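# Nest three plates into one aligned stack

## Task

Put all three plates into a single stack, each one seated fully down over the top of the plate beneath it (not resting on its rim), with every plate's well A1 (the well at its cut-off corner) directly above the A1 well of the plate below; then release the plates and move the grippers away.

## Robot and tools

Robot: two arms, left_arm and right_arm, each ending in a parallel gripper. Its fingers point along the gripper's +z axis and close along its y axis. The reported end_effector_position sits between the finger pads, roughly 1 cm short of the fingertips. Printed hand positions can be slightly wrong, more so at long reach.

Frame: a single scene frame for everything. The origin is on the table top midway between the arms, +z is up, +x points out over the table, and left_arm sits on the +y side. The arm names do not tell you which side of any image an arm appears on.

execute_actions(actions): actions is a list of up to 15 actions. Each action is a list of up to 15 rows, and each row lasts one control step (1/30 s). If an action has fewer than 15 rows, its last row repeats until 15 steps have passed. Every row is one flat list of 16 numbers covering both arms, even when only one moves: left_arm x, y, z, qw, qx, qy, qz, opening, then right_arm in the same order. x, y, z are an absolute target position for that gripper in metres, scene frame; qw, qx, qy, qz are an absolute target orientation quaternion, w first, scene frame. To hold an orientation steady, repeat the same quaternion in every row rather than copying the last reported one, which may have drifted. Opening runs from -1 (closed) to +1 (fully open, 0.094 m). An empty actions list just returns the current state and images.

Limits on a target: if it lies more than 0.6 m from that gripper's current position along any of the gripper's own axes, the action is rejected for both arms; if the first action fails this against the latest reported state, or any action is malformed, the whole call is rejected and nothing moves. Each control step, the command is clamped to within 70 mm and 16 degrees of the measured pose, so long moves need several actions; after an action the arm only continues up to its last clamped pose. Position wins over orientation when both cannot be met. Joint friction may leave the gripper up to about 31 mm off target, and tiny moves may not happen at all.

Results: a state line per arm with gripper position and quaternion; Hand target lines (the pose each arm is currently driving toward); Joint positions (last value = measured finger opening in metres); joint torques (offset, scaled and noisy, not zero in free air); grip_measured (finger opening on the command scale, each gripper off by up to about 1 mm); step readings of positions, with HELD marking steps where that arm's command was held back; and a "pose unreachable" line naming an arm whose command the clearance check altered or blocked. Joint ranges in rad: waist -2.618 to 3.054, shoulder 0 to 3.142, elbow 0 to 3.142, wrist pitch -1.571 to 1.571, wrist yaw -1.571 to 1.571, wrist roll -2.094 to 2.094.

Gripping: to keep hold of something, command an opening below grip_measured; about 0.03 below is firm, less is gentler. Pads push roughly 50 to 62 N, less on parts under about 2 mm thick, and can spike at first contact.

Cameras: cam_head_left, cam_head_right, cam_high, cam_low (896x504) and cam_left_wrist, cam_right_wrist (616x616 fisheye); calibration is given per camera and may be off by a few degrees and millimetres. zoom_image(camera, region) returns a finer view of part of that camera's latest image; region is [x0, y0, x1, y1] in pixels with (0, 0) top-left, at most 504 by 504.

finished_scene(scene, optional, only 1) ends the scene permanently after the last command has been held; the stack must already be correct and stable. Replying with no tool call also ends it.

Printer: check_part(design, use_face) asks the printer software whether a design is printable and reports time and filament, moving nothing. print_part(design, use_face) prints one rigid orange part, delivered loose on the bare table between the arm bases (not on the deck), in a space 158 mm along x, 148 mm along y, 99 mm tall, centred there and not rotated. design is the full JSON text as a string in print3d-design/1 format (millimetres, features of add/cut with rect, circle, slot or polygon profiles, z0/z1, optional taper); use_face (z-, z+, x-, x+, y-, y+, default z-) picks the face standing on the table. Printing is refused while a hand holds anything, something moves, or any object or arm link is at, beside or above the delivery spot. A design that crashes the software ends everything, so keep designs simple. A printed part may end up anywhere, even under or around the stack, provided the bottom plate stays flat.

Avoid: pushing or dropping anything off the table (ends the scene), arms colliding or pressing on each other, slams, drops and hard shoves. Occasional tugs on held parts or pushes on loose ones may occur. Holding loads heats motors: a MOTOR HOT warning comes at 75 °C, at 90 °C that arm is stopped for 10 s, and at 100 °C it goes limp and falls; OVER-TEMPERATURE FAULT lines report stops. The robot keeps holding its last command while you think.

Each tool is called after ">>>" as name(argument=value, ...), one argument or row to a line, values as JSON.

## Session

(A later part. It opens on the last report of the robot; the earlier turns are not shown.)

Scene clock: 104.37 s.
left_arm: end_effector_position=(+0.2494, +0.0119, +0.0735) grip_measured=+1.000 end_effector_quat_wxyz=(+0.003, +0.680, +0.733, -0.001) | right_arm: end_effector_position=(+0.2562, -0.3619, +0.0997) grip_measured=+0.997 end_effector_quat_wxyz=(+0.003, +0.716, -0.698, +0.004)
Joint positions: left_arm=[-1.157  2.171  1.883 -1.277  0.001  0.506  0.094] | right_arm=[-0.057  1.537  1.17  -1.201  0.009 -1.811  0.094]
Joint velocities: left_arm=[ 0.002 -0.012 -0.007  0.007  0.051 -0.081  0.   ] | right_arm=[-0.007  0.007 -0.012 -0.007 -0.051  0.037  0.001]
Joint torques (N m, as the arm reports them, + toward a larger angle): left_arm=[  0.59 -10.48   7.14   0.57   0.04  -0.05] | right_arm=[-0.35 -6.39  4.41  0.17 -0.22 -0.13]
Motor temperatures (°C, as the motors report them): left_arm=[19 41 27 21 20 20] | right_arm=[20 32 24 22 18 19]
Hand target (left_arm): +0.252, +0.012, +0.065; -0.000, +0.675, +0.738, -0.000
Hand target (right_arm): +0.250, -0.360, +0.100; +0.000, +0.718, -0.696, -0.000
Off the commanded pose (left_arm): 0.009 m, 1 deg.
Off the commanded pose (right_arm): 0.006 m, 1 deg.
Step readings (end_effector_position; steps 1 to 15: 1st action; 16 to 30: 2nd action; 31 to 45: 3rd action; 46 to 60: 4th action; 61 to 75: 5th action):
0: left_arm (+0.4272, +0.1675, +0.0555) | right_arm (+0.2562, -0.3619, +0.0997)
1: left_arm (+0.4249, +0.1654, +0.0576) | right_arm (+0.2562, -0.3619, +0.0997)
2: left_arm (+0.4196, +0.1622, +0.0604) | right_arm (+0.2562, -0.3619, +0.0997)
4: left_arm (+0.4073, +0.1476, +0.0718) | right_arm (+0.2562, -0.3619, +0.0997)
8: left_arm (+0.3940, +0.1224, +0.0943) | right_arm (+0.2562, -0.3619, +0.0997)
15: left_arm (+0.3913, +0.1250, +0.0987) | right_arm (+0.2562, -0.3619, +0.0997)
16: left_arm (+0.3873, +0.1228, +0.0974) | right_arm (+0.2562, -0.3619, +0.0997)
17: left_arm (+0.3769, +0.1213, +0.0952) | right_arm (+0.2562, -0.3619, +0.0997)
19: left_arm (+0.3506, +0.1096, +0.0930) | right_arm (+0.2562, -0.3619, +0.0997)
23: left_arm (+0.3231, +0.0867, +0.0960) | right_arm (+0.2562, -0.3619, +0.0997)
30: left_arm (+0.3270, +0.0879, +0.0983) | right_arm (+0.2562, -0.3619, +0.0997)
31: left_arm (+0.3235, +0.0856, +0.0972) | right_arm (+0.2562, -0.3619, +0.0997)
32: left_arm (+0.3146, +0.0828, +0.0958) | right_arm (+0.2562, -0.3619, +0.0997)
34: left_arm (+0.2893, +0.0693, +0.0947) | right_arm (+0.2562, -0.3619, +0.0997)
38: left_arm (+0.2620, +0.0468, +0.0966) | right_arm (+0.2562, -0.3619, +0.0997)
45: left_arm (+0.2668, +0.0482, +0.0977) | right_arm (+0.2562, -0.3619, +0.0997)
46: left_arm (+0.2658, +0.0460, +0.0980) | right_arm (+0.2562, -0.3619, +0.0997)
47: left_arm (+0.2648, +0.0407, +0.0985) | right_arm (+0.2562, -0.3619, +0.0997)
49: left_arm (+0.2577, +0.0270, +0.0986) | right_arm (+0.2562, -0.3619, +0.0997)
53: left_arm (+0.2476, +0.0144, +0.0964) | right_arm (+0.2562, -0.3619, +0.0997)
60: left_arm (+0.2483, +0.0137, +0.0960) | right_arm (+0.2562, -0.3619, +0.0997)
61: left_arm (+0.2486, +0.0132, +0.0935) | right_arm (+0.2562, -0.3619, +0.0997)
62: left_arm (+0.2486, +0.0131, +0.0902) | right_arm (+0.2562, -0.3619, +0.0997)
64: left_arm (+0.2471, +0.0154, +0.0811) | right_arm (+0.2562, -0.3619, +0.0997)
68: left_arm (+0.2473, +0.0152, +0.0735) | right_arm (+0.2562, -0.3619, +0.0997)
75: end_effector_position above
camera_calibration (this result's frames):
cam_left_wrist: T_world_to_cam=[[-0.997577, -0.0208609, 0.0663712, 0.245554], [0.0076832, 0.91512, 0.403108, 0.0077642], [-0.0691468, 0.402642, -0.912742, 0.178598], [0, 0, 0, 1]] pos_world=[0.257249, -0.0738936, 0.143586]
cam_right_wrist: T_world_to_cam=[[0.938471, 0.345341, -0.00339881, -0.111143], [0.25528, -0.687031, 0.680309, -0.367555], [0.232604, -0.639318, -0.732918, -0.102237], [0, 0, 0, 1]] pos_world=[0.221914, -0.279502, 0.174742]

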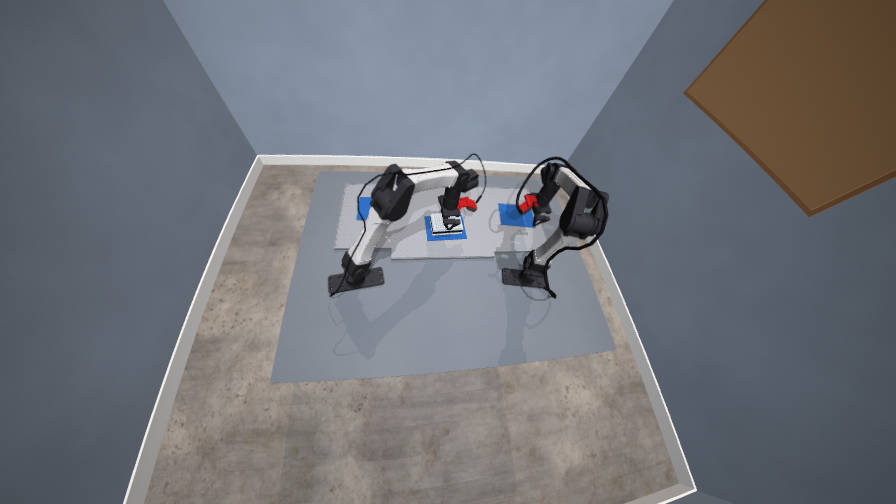

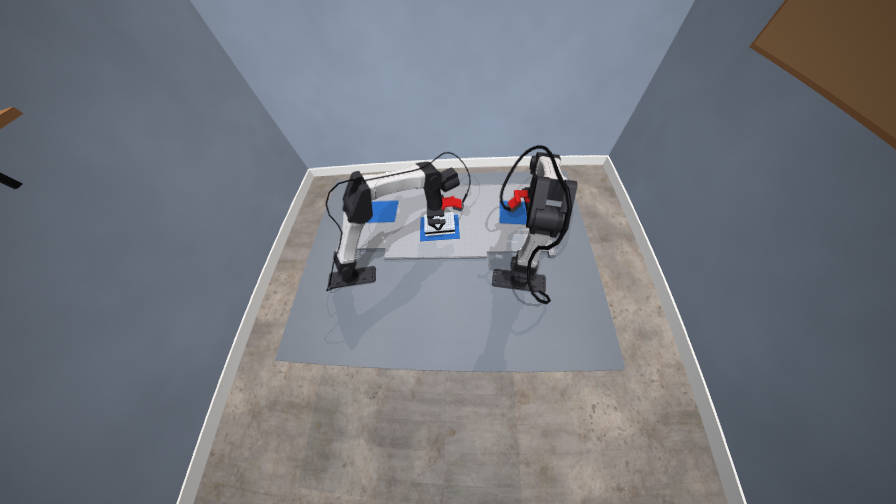

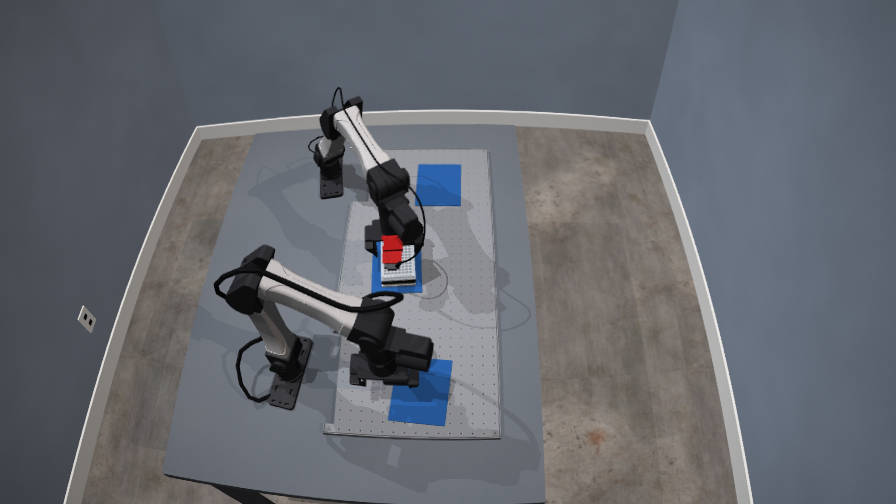

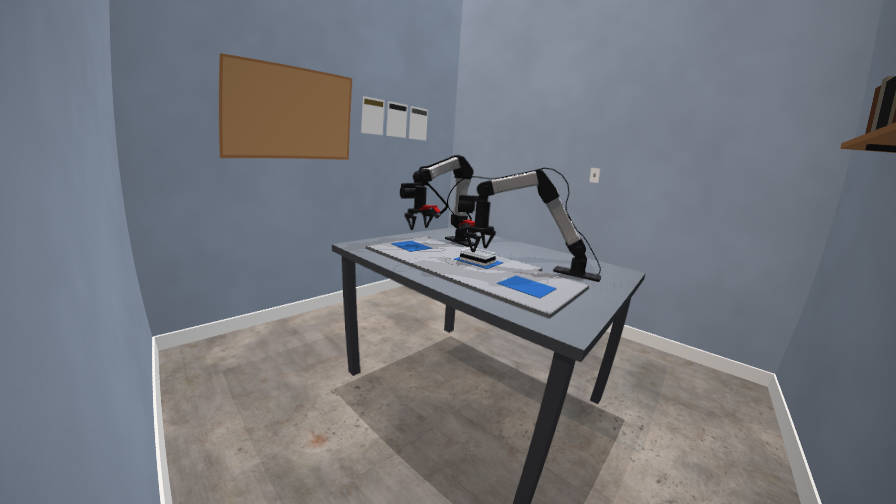

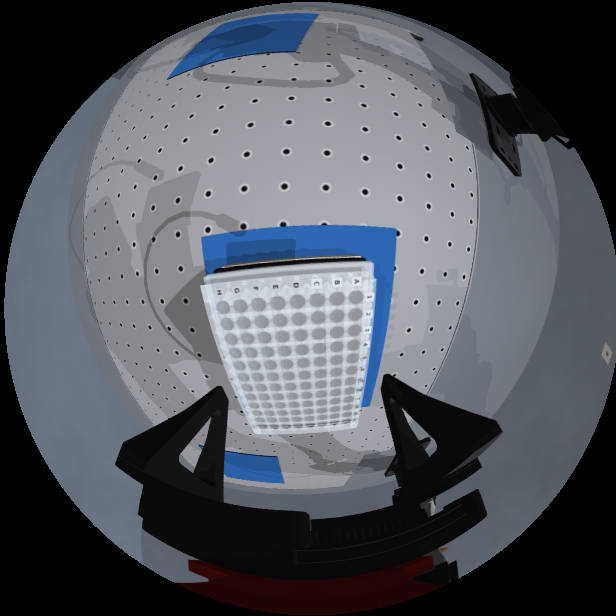

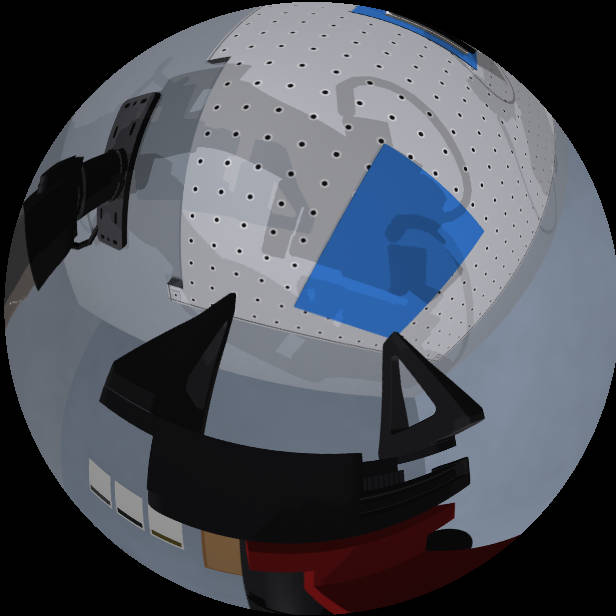

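>>> execute_actions(
  actions=[
    [[0.257,0.014,0.065,0,0.672,0.74,0,1,0.25,-0.36,0.1,0,0.718,-0.696,0,1]],
    [[0.257,0.014,0.052,0,0.672,0.74,0,1,0.25,-0.36,0.1,0,0.718,-0.696,0,1]],
    [[0.257,0.014,0.04,0,0.672,0.74,0,1,0.25,-0.36,0.1,0,0.718,-0.696,0,1]],
  ],
)

>>> zoom_image(
  camera="cam_left_wrist",
  region=[150,220,450,420],
)

Scene clock: 106.43 s.
left_arm: end_effector_position=(+0.2537, +0.0111, +0.0513) grip_measured=+1.000 end_effector_quat_wxyz=(+0.007, +0.677, +0.736, -0.002) | right_arm: end_effector_position=(+0.2562, -0.3619, +0.0997) grip_measured=+0.997 end_effector_quat_wxyz=(+0.003, +0.716, -0.698, +0.004)
Joint positions: left_arm=[-1.149  2.183  1.814 -1.187  0.001  0.506  0.094] | right_arm=[-0.057  1.537  1.17  -1.201  0.009 -1.811  0.094]
Joint velocities: left_arm=[-0.002  0.002 -0.007 -0.007 -0.007  0.051  0.   ] | right_arm=[ 0.012 -0.007 -0.007  0.022 -0.037 -0.022  0.001]
Joint torques (N m, as the arm reports them, + toward a larger angle): left_arm=[  1.03 -10.2    6.62   0.6    0.03   0.  ] | right_arm=[-0.38 -6.26  4.38  0.19 -0.24 -0.1 ]
Motor temperatures (°C, as the motors report them): left_arm=[19 41 27 21 20 20] | right_arm=[20 32 24 22 18 19]
Hand target (left_arm): +0.257, +0.014, +0.040; -0.000, +0.672, +0.740, -0.000
Hand target (right_arm): +0.250, -0.360, +0.100; +0.000, +0.718, -0.696, -0.000
Off the commanded pose (left_arm): 0.012 m, 1 deg.
Off the commanded pose (right_arm): 0.006 m, 1 deg.
Step readings (end_effector_position; steps 1 to 15: 1st action; 16 to 30: 2nd action; 31 to 45: 3rd action):
0: left_arm (+0.2498, +0.0113, +0.0735) | right_arm (+0.2562, -0.3619, +0.0997)
1: left_arm (+0.2500, +0.0113, +0.0735) | right_arm (+0.2562, -0.3619, +0.0997)
2: left_arm (+0.2504, +0.0116, +0.0735) | right_arm (+0.2562, -0.3619, +0.0997)
4: left_arm (+0.2513, +0.0122, +0.0735) | right_arm (+0.2562, -0.3619, +0.0997)
8: left_arm (+0.2524, +0.0130, +0.0735) | right_arm (+0.2562, -0.3619, +0.0997)
15: left_arm (+0.2524, +0.0130, +0.0735) | right_arm (+0.2562, -0.3619, +0.0997)
16: left_arm (+0.2526, +0.0127, +0.0721) | right_arm (+0.2562, -0.3619, +0.0997)
17: left_arm (+0.2528, +0.0124, +0.0705) | right_arm (+0.2562, -0.3619, +0.0997)
19: left_arm (+0.2521, +0.0134, +0.0661) | right_arm (+0.2562, -0.3619, +0.0997)
23: left_arm (+0.2524, +0.0130, +0.0637) | right_arm (+0.2562, -0.3619, +0.0997)
30: left_arm (+0.2535, +0.0113, +0.0637) | right_arm (+0.2562, -0.3619, +0.0997)
31: left_arm (+0.2537, +0.0111, +0.0622) | right_arm (+0.2562, -0.3619, +0.0997)
32: left_arm (+0.2537, +0.0110, +0.0603) | right_arm (+0.2562, -0.3619, +0.0997)
34: left_arm (+0.2526, +0.0126, +0.0551) | right_arm (+0.2562, -0.3619, +0.0997)
38: left_arm (+0.2525, +0.0129, +0.0513) | right_arm (+0.2562, -0.3619, +0.0997)
45: end_effector_position above
camera_calibration (this result's frames):
cam_left_wrist: T_world_to_cam=[[-0.997714, -0.0279845, 0.0615116, 0.251588], [-0.00133167, 0.918194, 0.396129, 0.0200207], [-0.0675651, 0.395142, -0.916132, 0.158842], [0, 0, 0, 1]] pos_world=[0.261772, -0.0741073, 0.122113]
cam_right_wrist: T_world_to_cam=[[0.938471, 0.345341, -0.00339881, -0.111143], [0.25528, -0.687031, 0.680309, -0.367555], [0.232604, -0.639318, -0.732918, -0.102237], [0, 0, 0, 1]] pos_world=[0.221914, -0.279502, 0.174742]

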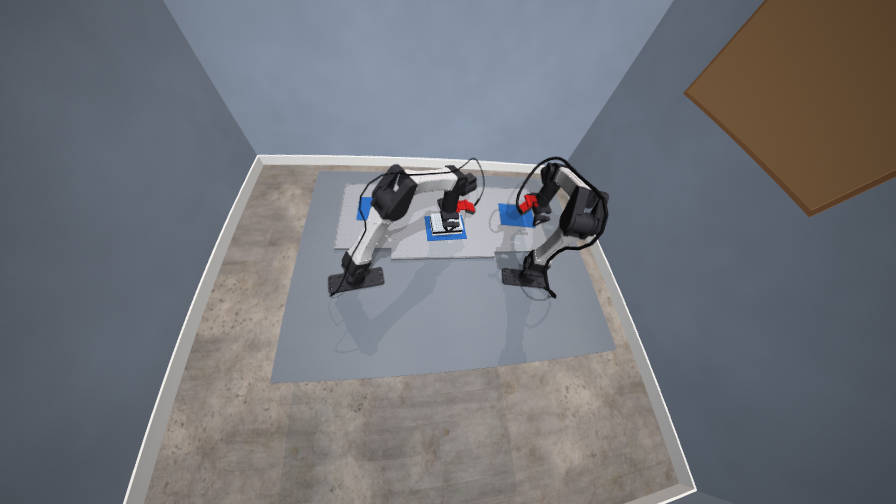

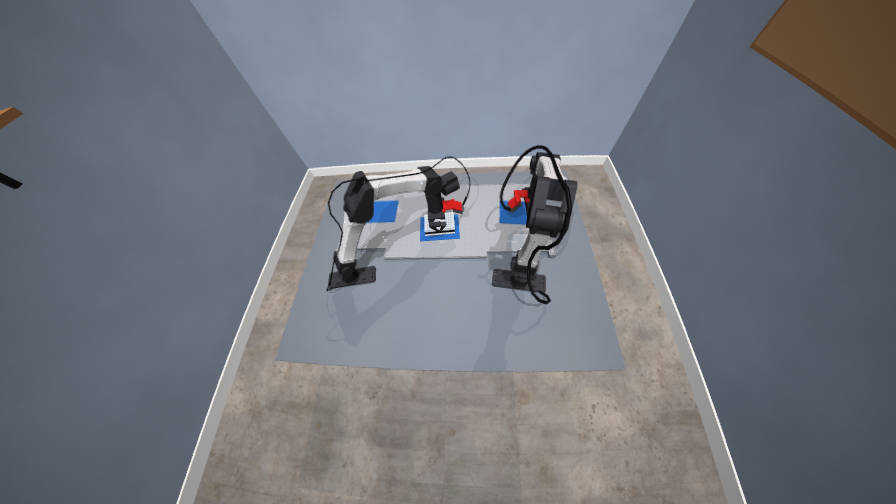

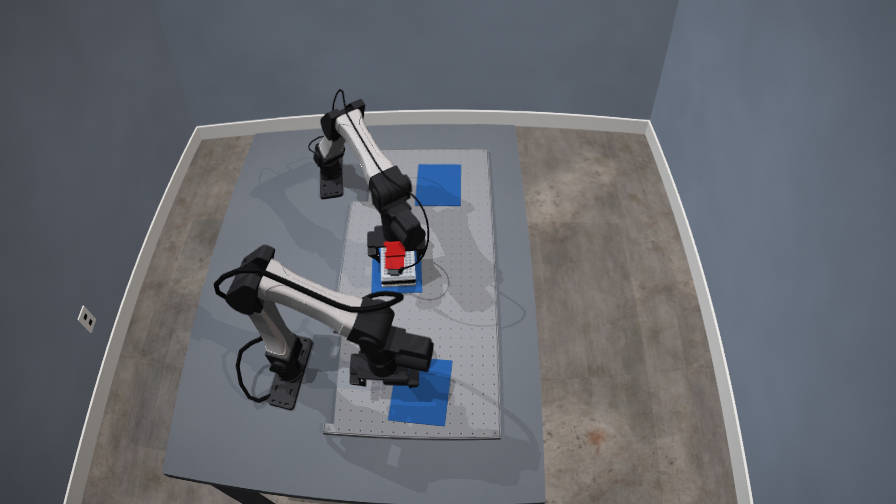

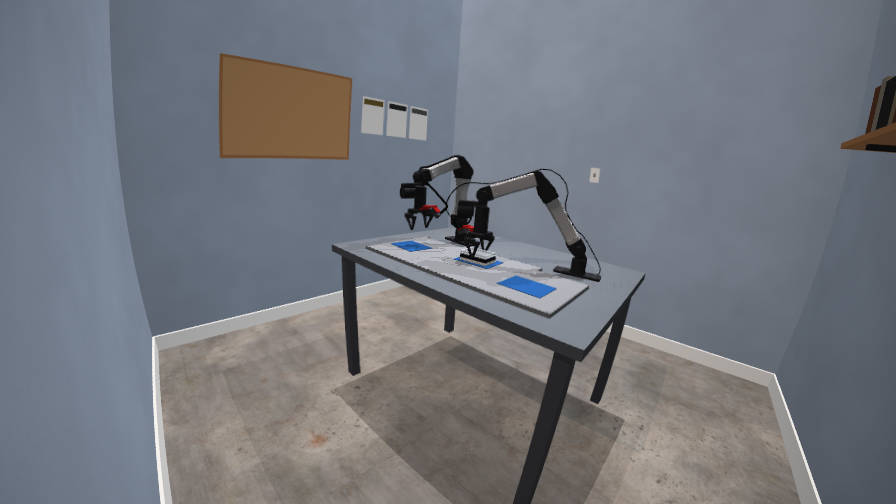

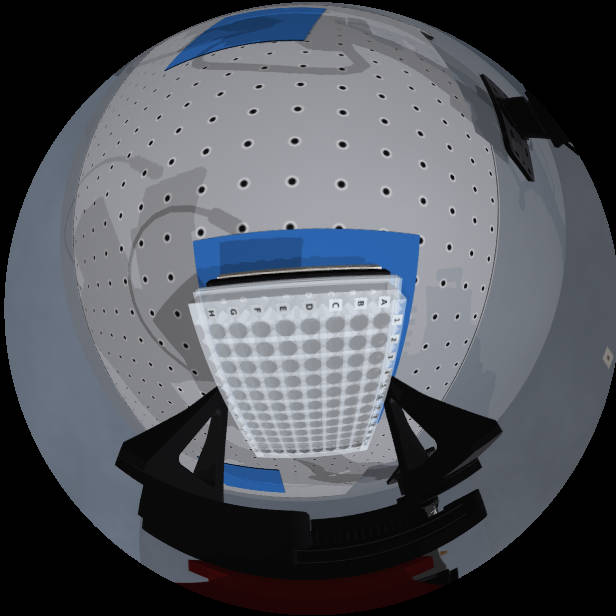

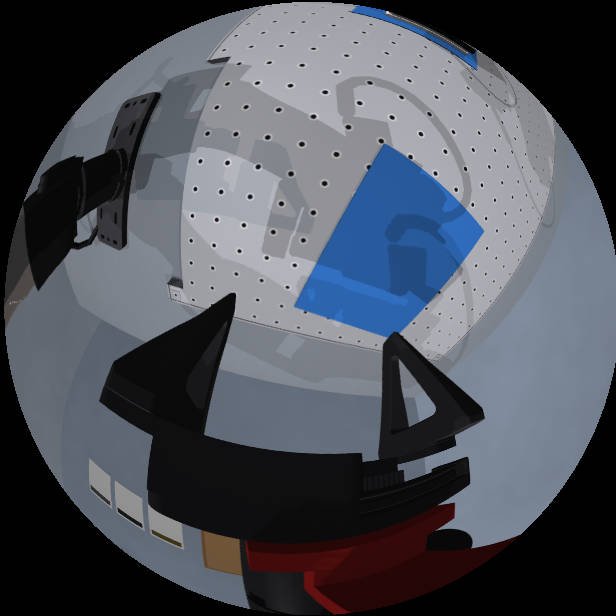

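Region (150, 220, 450, 420) of cam_left_wrist's 616x616 image, scaled by 1.680, with more detail than that image has.

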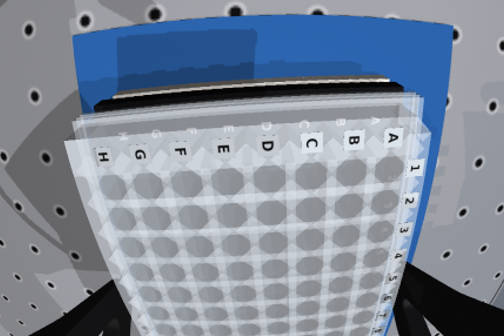

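>>> execute_actions(
  actions=[
    [[0.257,0.014,0.04,0,0.672,0.74,0,0.92,0.25,-0.36,0.1,0,0.718,-0.696,0,1]],
    [[0.257,0.014,0.04,0,0.672,0.74,0,0.88,0.25,-0.36,0.1,0,0.718,-0.696,0,1]],
    [[0.257,0.014,0.04,0,0.672,0.74,0,0.84,0.25,-0.36,0.1,0,0.718,-0.696,0,1]],
    [[0.257,0.014,0.04,0,0.672,0.74,0,1,0.25,-0.36,0.1,0,0.718,-0.696,0,1]],
  ],
)

>>> zoom_image(
  camera="cam_left_wrist",
  region=[150,220,450,420],
)

Scene clock: 109.47 s.
left_arm: end_effector_position=(+0.2539, +0.0106, +0.0513) grip_measured=+1.000 end_effector_quat_wxyz=(+0.008, +0.677, +0.736, -0.003) | right_arm: end_effector_position=(+0.2562, -0.3619, +0.0997) grip_measured=+0.997 end_effector_quat_wxyz=(+0.003, +0.716, -0.698, +0.004)
Joint positions: left_arm=[-1.149  2.183  1.814 -1.185  0.001  0.506  0.094] | right_arm=[-0.057  1.537  1.17  -1.201  0.009 -1.811  0.094]
Joint velocities: left_arm=[-0.007 -0.012  0.007 -0.037 -0.022  0.007  0.   ] | right_arm=[-0.002  0.007 -0.007  0.051  0.007 -0.022  0.   ]
Joint torques (N m, as the arm reports them, + toward a larger angle): left_arm=[  0.83 -10.12   6.81   0.61   0.    -0.01] | right_arm=[-0.4  -6.3   4.4   0.19 -0.23 -0.12]
Motor temperatures (°C, as the motors report them): left_arm=[19 42 27 21 20 20] | right_arm=[20 32 24 22 18 19]
Hand target (left_arm): +0.257, +0.014, +0.040; -0.000, +0.672, +0.740, -0.000
Hand target (right_arm): +0.250, -0.360, +0.100; +0.000, +0.718, -0.696, -0.000
Off the commanded pose (left_arm): 0.012 m, 1 deg.
Off the commanded pose (right_arm): 0.006 m, 1 deg.
Step readings (end_effector_position; steps 1 to 15: 1st action; 16 to 30: 2nd action; 31 to 45: 3rd action; 46 to 60: 4th action):
0: left_arm (+0.2539, +0.0108, +0.0513) | right_arm (+0.2562, -0.3619, +0.0997)
1: left_arm (+0.2539, +0.0108, +0.0513) | right_arm (+0.2562, -0.3619, +0.0997)
2: left_arm (+0.2539, +0.0108, +0.0513) | right_arm (+0.2562, -0.3619, +0.0997)
4: left_arm (+0.2539, +0.0108, +0.0513) | right_arm (+0.2562, -0.3619, +0.0997)
8: left_arm (+0.2539, +0.0108, +0.0513) | right_arm (+0.2562, -0.3619, +0.0997)
15: left_arm (+0.2539, +0.0108, +0.0513) | right_arm (+0.2562, -0.3619, +0.0997)
16: left_arm (+0.2539, +0.0108, +0.0513) | right_arm (+0.2562, -0.3619, +0.0997)
17: left_arm (+0.2539, +0.0108, +0.0513) | right_arm (+0.2562, -0.3619, +0.0997)
19: left_arm (+0.2539, +0.0108, +0.0513) | right_arm (+0.2562, -0.3619, +0.0997)
23: left_arm (+0.2539, +0.0108, +0.0513) | right_arm (+0.2562, -0.3619, +0.0997)
30: left_arm (+0.2539, +0.0108, +0.0513) | right_arm (+0.2562, -0.3619, +0.0997)
31: left_arm (+0.2538, +0.0107, +0.0513) | right_arm (+0.2562, -0.3619, +0.0997)
32: left_arm (+0.2538, +0.0107, +0.0513) | right_arm (+0.2562, -0.3619, +0.0997)
34: left_arm (+0.2538, +0.0107, +0.0513) | right_arm (+0.2562, -0.3619, +0.0997)
38: left_arm (+0.2538, +0.0107, +0.0513) | right_arm (+0.2562, -0.3619, +0.0997)
45: left_arm (+0.2538, +0.0107, +0.0513) | right_arm (+0.2562, -0.3619, +0.0997)
46: left_arm (+0.2539, +0.0106, +0.0513) | right_arm (+0.2562, -0.3619, +0.0997)
47: left_arm (+0.2539, +0.0106, +0.0513) | right_arm (+0.2562, -0.3619, +0.0997)
49: left_arm (+0.2539, +0.0106, +0.0513) | right_arm (+0.2562, -0.3619, +0.0997)
53: left_arm (+0.2539, +0.0106, +0.0513) | right_arm (+0.2562, -0.3619, +0.0997)
60: end_effector_position above
camera_calibration (this result's frames):
cam_left_wrist: T_world_to_cam=[[-0.99776, -0.0278684, 0.0608204, 0.251827], [-0.00161979, 0.918904, 0.394477, 0.0205598], [-0.0668816, 0.393495, -0.916891, 0.158914], [0, 0, 0, 1]] pos_world=[0.261925, -0.0744062, 0.12228]
cam_right_wrist: T_world_to_cam=[[0.938471, 0.345341, -0.00339881, -0.111143], [0.25528, -0.687031, 0.680309, -0.367555], [0.232604, -0.639318, -0.732918, -0.102237], [0, 0, 0, 1]] pos_world=[0.221914, -0.279502, 0.174742]

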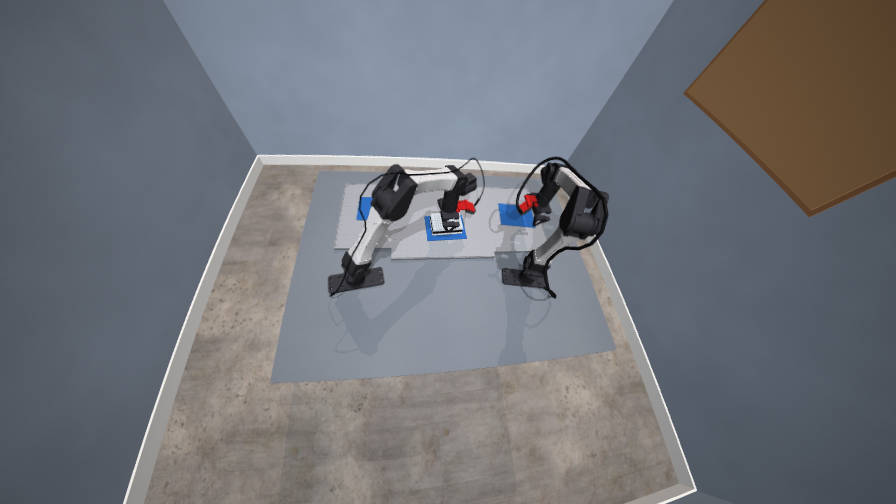

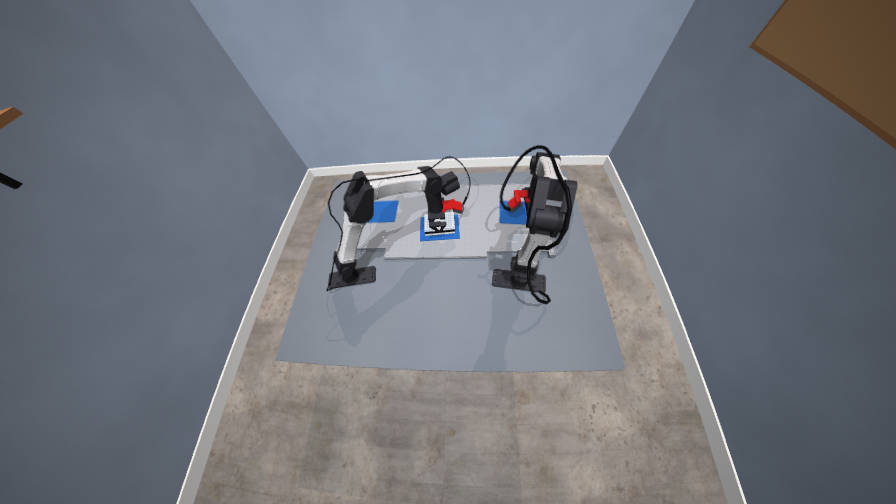

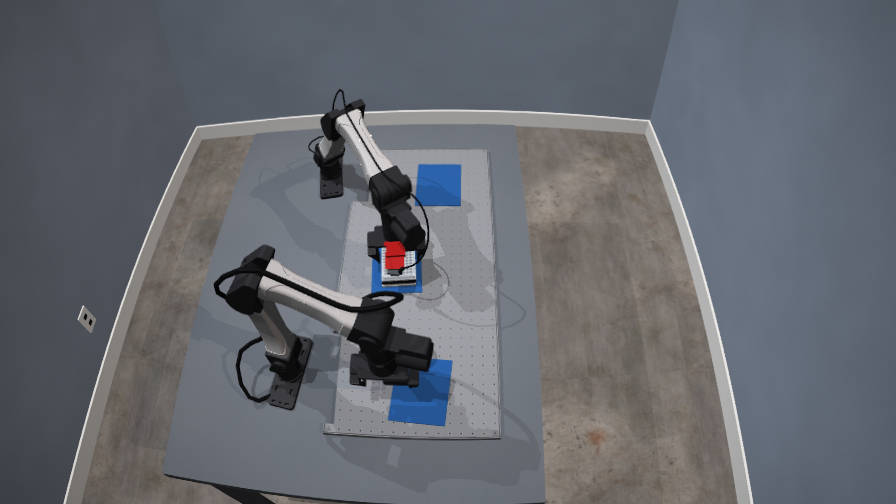

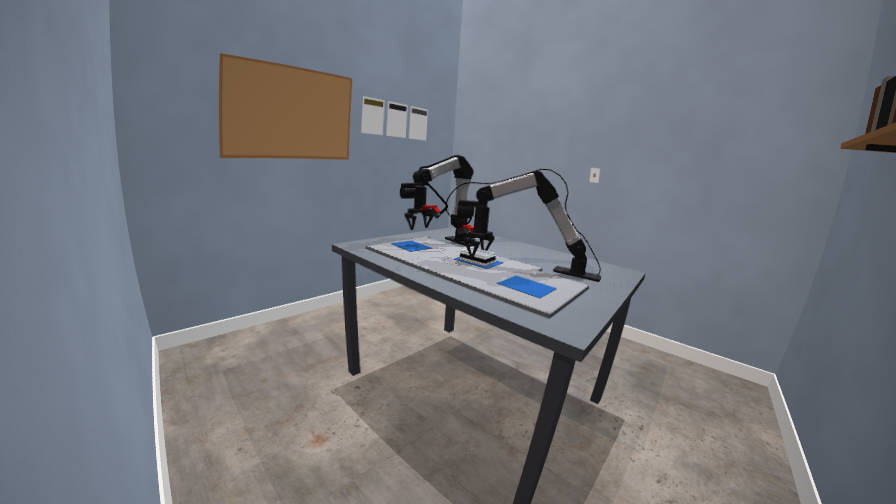

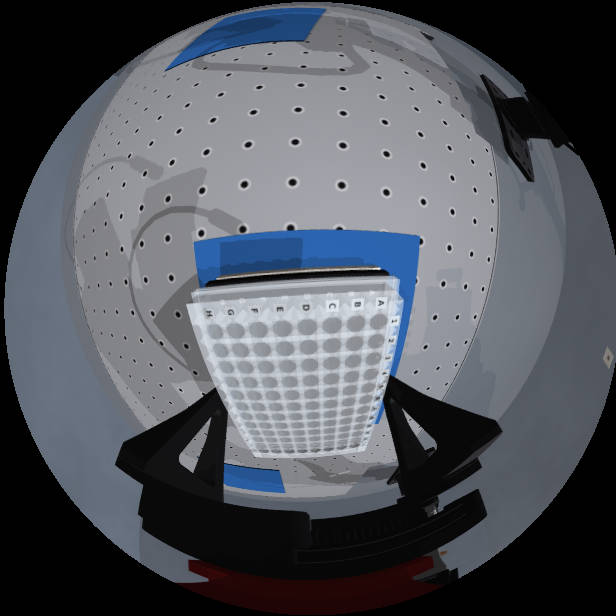

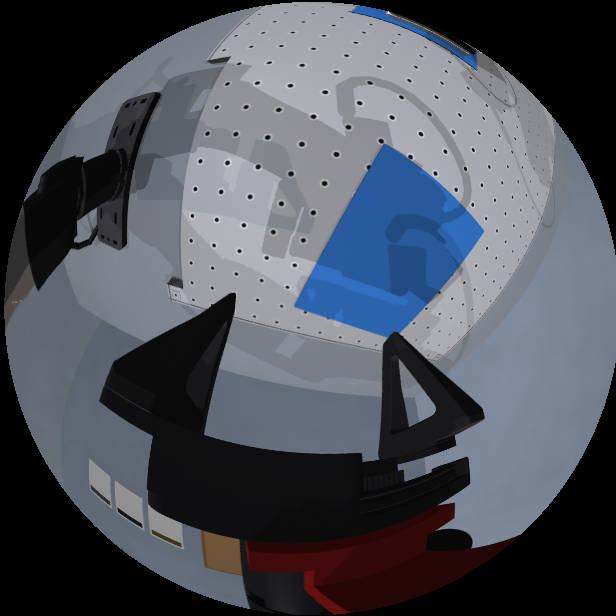

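Region (150, 220, 450, 420) of cam_left_wrist's 616x616 image, scaled by 1.680, with more detail than that image has.

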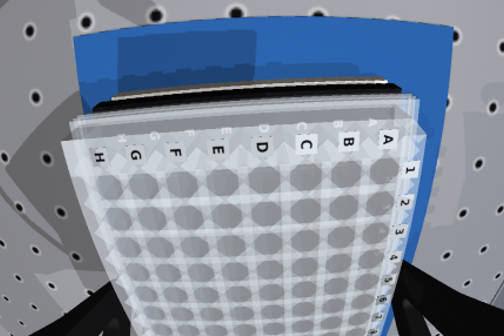

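All moved together after taking up play.

>>> execute_actions(
  actions=[
    [[0.254,0.012,0.07,0,0.675,0.738,0,1,0.25,-0.36,0.1,0,0.718,-0.696,0,1]],
    [[0.254,0.012,0.095,0,0.675,0.738,0,1,0.25,-0.36,0.1,0,0.718,-0.696,0,1]],
    [[0.3,0.06,0.11,0,0.675,0.738,0,1,0.25,-0.36,0.1,0,0.718,-0.696,0,1]],
    [[0.36,0.11,0.11,0,0.675,0.738,0,1,0.25,-0.36,0.1,0,0.718,-0.696,0,1]],
    [[0.42,0.16,0.09,0,0.675,0.738,0,1,0.25,-0.36,0.1,0,0.718,-0.696,0,1]],
    [[0.43,0.17,0.05,0,0.672,0.74,0,1,0.25,-0.36,0.1,0,0.718,-0.696,0,1]],
  ],
)

>>> zoom_image(
  camera="cam_left_wrist",
  region=[440,90,600,310],
)

>>> zoom_image(
  camera="cam_head_left",
  region=[415,205,475,245],
)

Scene clock: 113.23 s.
left_arm: end_effector_position=(+0.4260, +0.1681, +0.0555) grip_measured=+1.000 end_effector_quat_wxyz=(-0.003, +0.672, +0.741, +0.000) | right_arm: end_effector_position=(+0.2562, -0.3619, +0.0997) grip_measured=+0.997 end_effector_quat_wxyz=(+0.003, +0.716, -0.698, +0.004)
Joint positions: left_arm=[-0.617  2.335  2.084 -1.325 -0.002  1.024  0.094] | right_arm=[-0.057  1.537  1.17  -1.201  0.009 -1.811  0.094]
Joint velocities: left_arm=[-0.007  0.002  0.007  0.007 -0.037 -0.007  0.   ] | right_arm=[-0.012  0.022 -0.007 -0.066  0.037 -0.095 -0.001]
Joint torques (N m, as the arm reports them, + toward a larger angle): left_arm=[  0.77 -12.01   7.12   0.48   0.07   0.08] | right_arm=[-0.39 -6.32  4.34  0.18 -0.23 -0.11]
Motor temperatures (°C, as the motors report them): left_arm=[19 42 27 21 20 20] | right_arm=[20 32 24 22 18 19]
Hand target (left_arm): +0.430, +0.170, +0.050; -0.000, +0.672, +0.740, -0.000
Hand target (right_arm): +0.250, -0.360, +0.100; +0.000, +0.718, -0.696, -0.000
Off the commanded pose (left_arm): 0.007 m, 0 deg.
Off the commanded pose (right_arm): 0.006 m, 1 deg.
Step readings (end_effector_position; steps 1 to 15: 1st action; 16 to 30: 2nd action; 31 to 45: 3rd action; 46 to 60: 4th action; 61 to 75: 5th action; 76 to 90: 6th action):
0: left_arm (+0.2539, +0.0106, +0.0513) | right_arm (+0.2562, -0.3619, +0.0997)
1: left_arm (+0.2538, +0.0108, +0.0536) | right_arm (+0.2562, -0.3619, +0.0997)
2: left_arm (+0.2539, +0.0106, +0.0565) | right_arm (+0.2562, -0.3619, +0.0997)
4: left_arm (+0.2560, +0.0075, +0.0639) | right_arm (+0.2562, -0.3619, +0.0997)
8: left_arm (+0.2569, +0.0061, +0.0687) | right_arm (+0.2562, -0.3619, +0.0997)
15: left_arm (+0.2546, +0.0096, +0.0687) | right_arm (+0.2562, -0.3619, +0.0997)
16: left_arm (+0.2543, +0.0099, +0.0716) | right_arm (+0.2562, -0.3619, +0.0997)
17: left_arm (+0.2546, +0.0096, +0.0755) | right_arm (+0.2562, -0.3619, +0.0997)
19: left_arm (+0.2569, +0.0061, +0.0853) | right_arm (+0.2562, -0.3619, +0.0997)
23: left_arm (+0.2579, +0.0046, +0.0923) | right_arm (+0.2562, -0.3619, +0.0997)
30: left_arm (+0.2549, +0.0091, +0.0921) | right_arm (+0.2562, -0.3619, +0.0997)
31: left_arm (+0.2580, +0.0120, +0.0929) | right_arm (+0.2562, -0.3619, +0.0997)
32: left_arm (+0.2636, +0.0178, +0.0942) | right_arm (+0.2562, -0.3619, +0.0997)
34: left_arm (+0.2838, +0.0356, +0.0986) | right_arm (+0.2562, -0.3619, +0.0997)
38: left_arm (+0.3094, +0.0619, +0.1033) | right_arm (+0.2562, -0.3619, +0.0997)
45: left_arm (+0.3041, +0.0607, +0.1033) | right_arm (+0.2562, -0.3619, +0.0997)
46: left_arm (+0.3073, +0.0636, +0.1040) | right_arm (+0.2562, -0.3619, +0.0997)
47: left_arm (+0.3141, +0.0690, +0.1052) | right_arm (+0.2562, -0.3619, +0.0997)
49: left_arm (+0.3374, +0.0890, +0.1100) | right_arm (+0.2562, -0.3619, +0.0997)
53: left_arm (+0.3700, +0.1159, +0.1200) | right_arm (+0.2562, -0.3619, +0.0997)
60: left_arm (+0.3643, +0.1111, +0.1182) | right_arm (+0.2562, -0.3619, +0.0997)
61: left_arm (+0.3670, +0.1136, +0.1166) | right_arm (+0.2562, -0.3619, +0.0997)
62: left_arm (+0.3734, +0.1182, +0.1148) | right_arm (+0.2562, -0.3619, +0.0997)
64: left_arm (+0.3935, +0.1385, +0.1081) | right_arm (+0.2562, -0.3619, +0.0997)
68: left_arm (+0.4228, +0.1696, +0.0936) | right_arm (+0.2562, -0.3619, +0.0997)
75: left_arm (+0.4240, +0.1621, +0.0932) | right_arm (+0.2562, -0.3619, +0.0997)
76: left_arm (+0.4244, +0.1617, +0.0900) | right_arm (+0.2562, -0.3619, +0.0997)
77: left_arm (+0.4238, +0.1624, +0.0852) | right_arm (+0.2562, -0.3619, +0.0997)
79: left_arm (+0.4207, +0.1664, +0.0715) | right_arm (+0.2562, -0.3619, +0.0997)
83: left_arm (+0.4212, +0.1702, +0.0559) | right_arm (+0.2562, -0.3619, +0.0997)
90: end_effector_position above
camera_calibration (this result's frames):
cam_left_wrist: T_world_to_cam=[[-0.996485, -0.0424411, 0.0722298, 0.428965], [-0.0089507, 0.91118, 0.411911, -0.122024], [-0.0832963, 0.409816, -0.908357, 0.116116], [0, 0, 0, 1]] pos_world=[0.436037, 0.0818054, 0.124754]
cam_right_wrist: T_world_to_cam=[[0.938471, 0.345341, -0.00339881, -0.111143], [0.25528, -0.687031, 0.680309, -0.367555], [0.232604, -0.639318, -0.732918, -0.102237], [0, 0, 0, 1]] pos_world=[0.221914, -0.279502, 0.174742]

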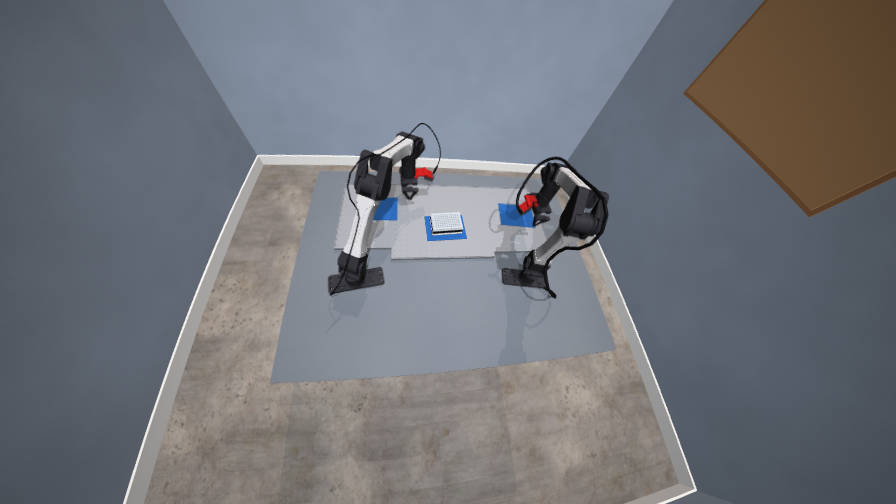

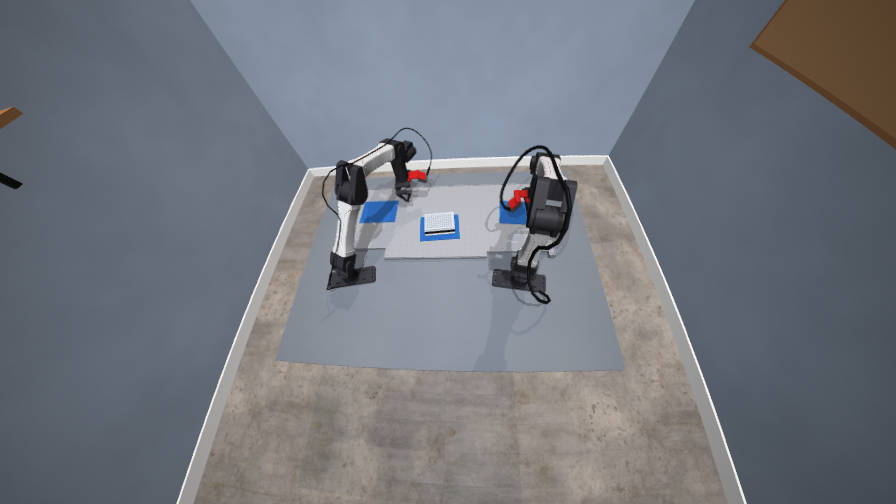

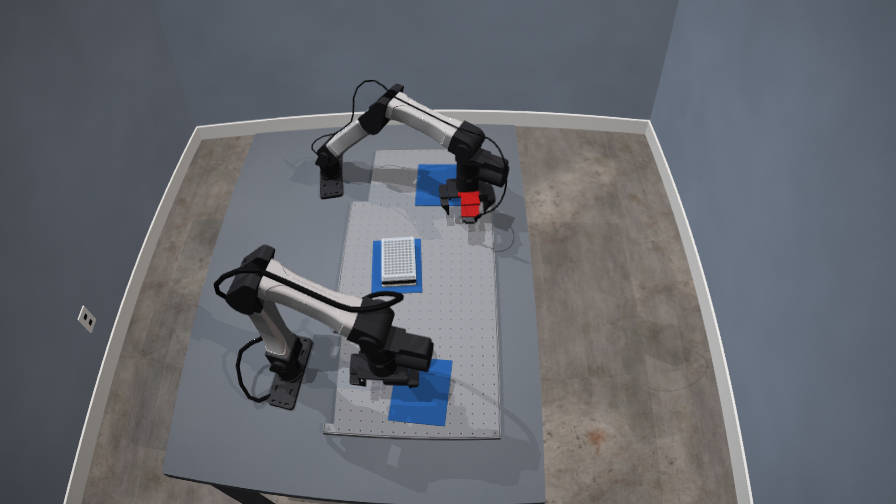

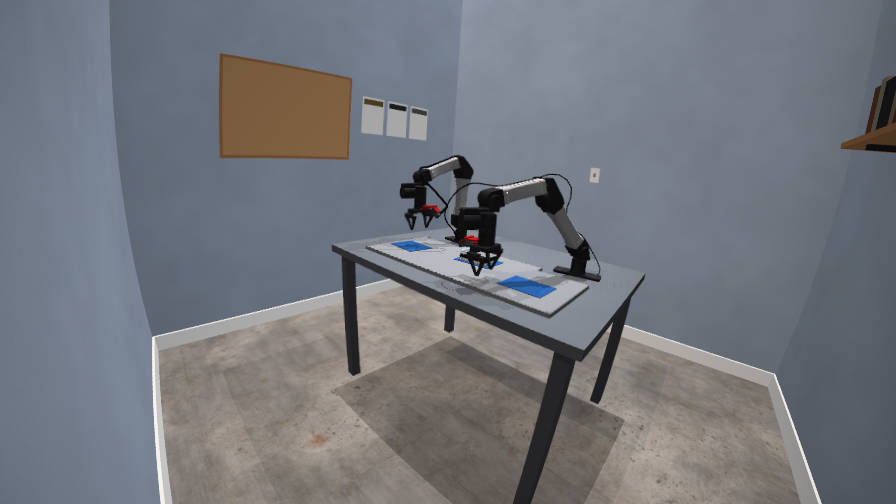

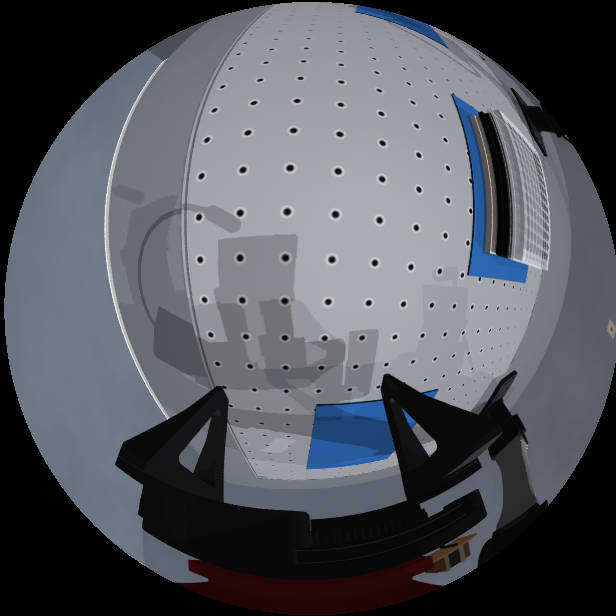

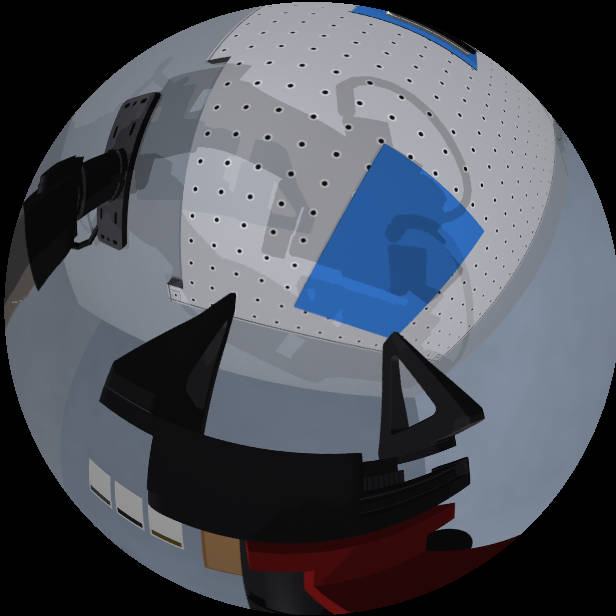

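Region (440, 90, 600, 310) of cam_left_wrist's 616x616 image, scaled by 2.291, with more detail than that image has; it fills the left 367 columns of this view, and the rest is white.

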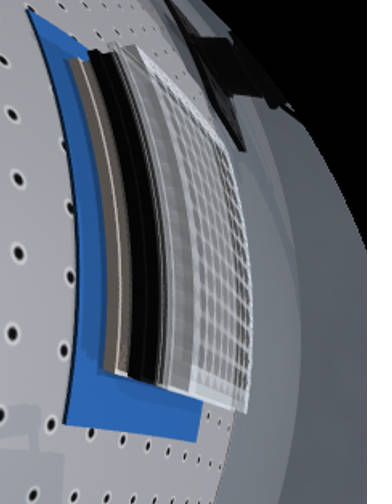

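Region (415, 205, 475, 245) of cam_head_left's 896x504 image, scaled by 8.400, with more detail than that image has.

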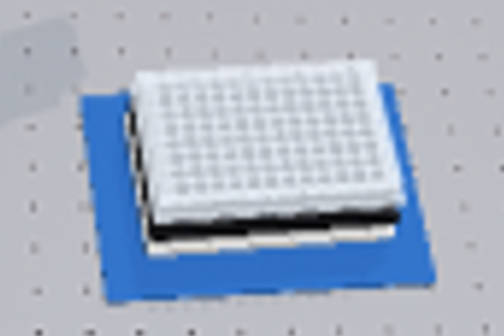

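>>> finished_scene(
)

The scene is finished: the task was done.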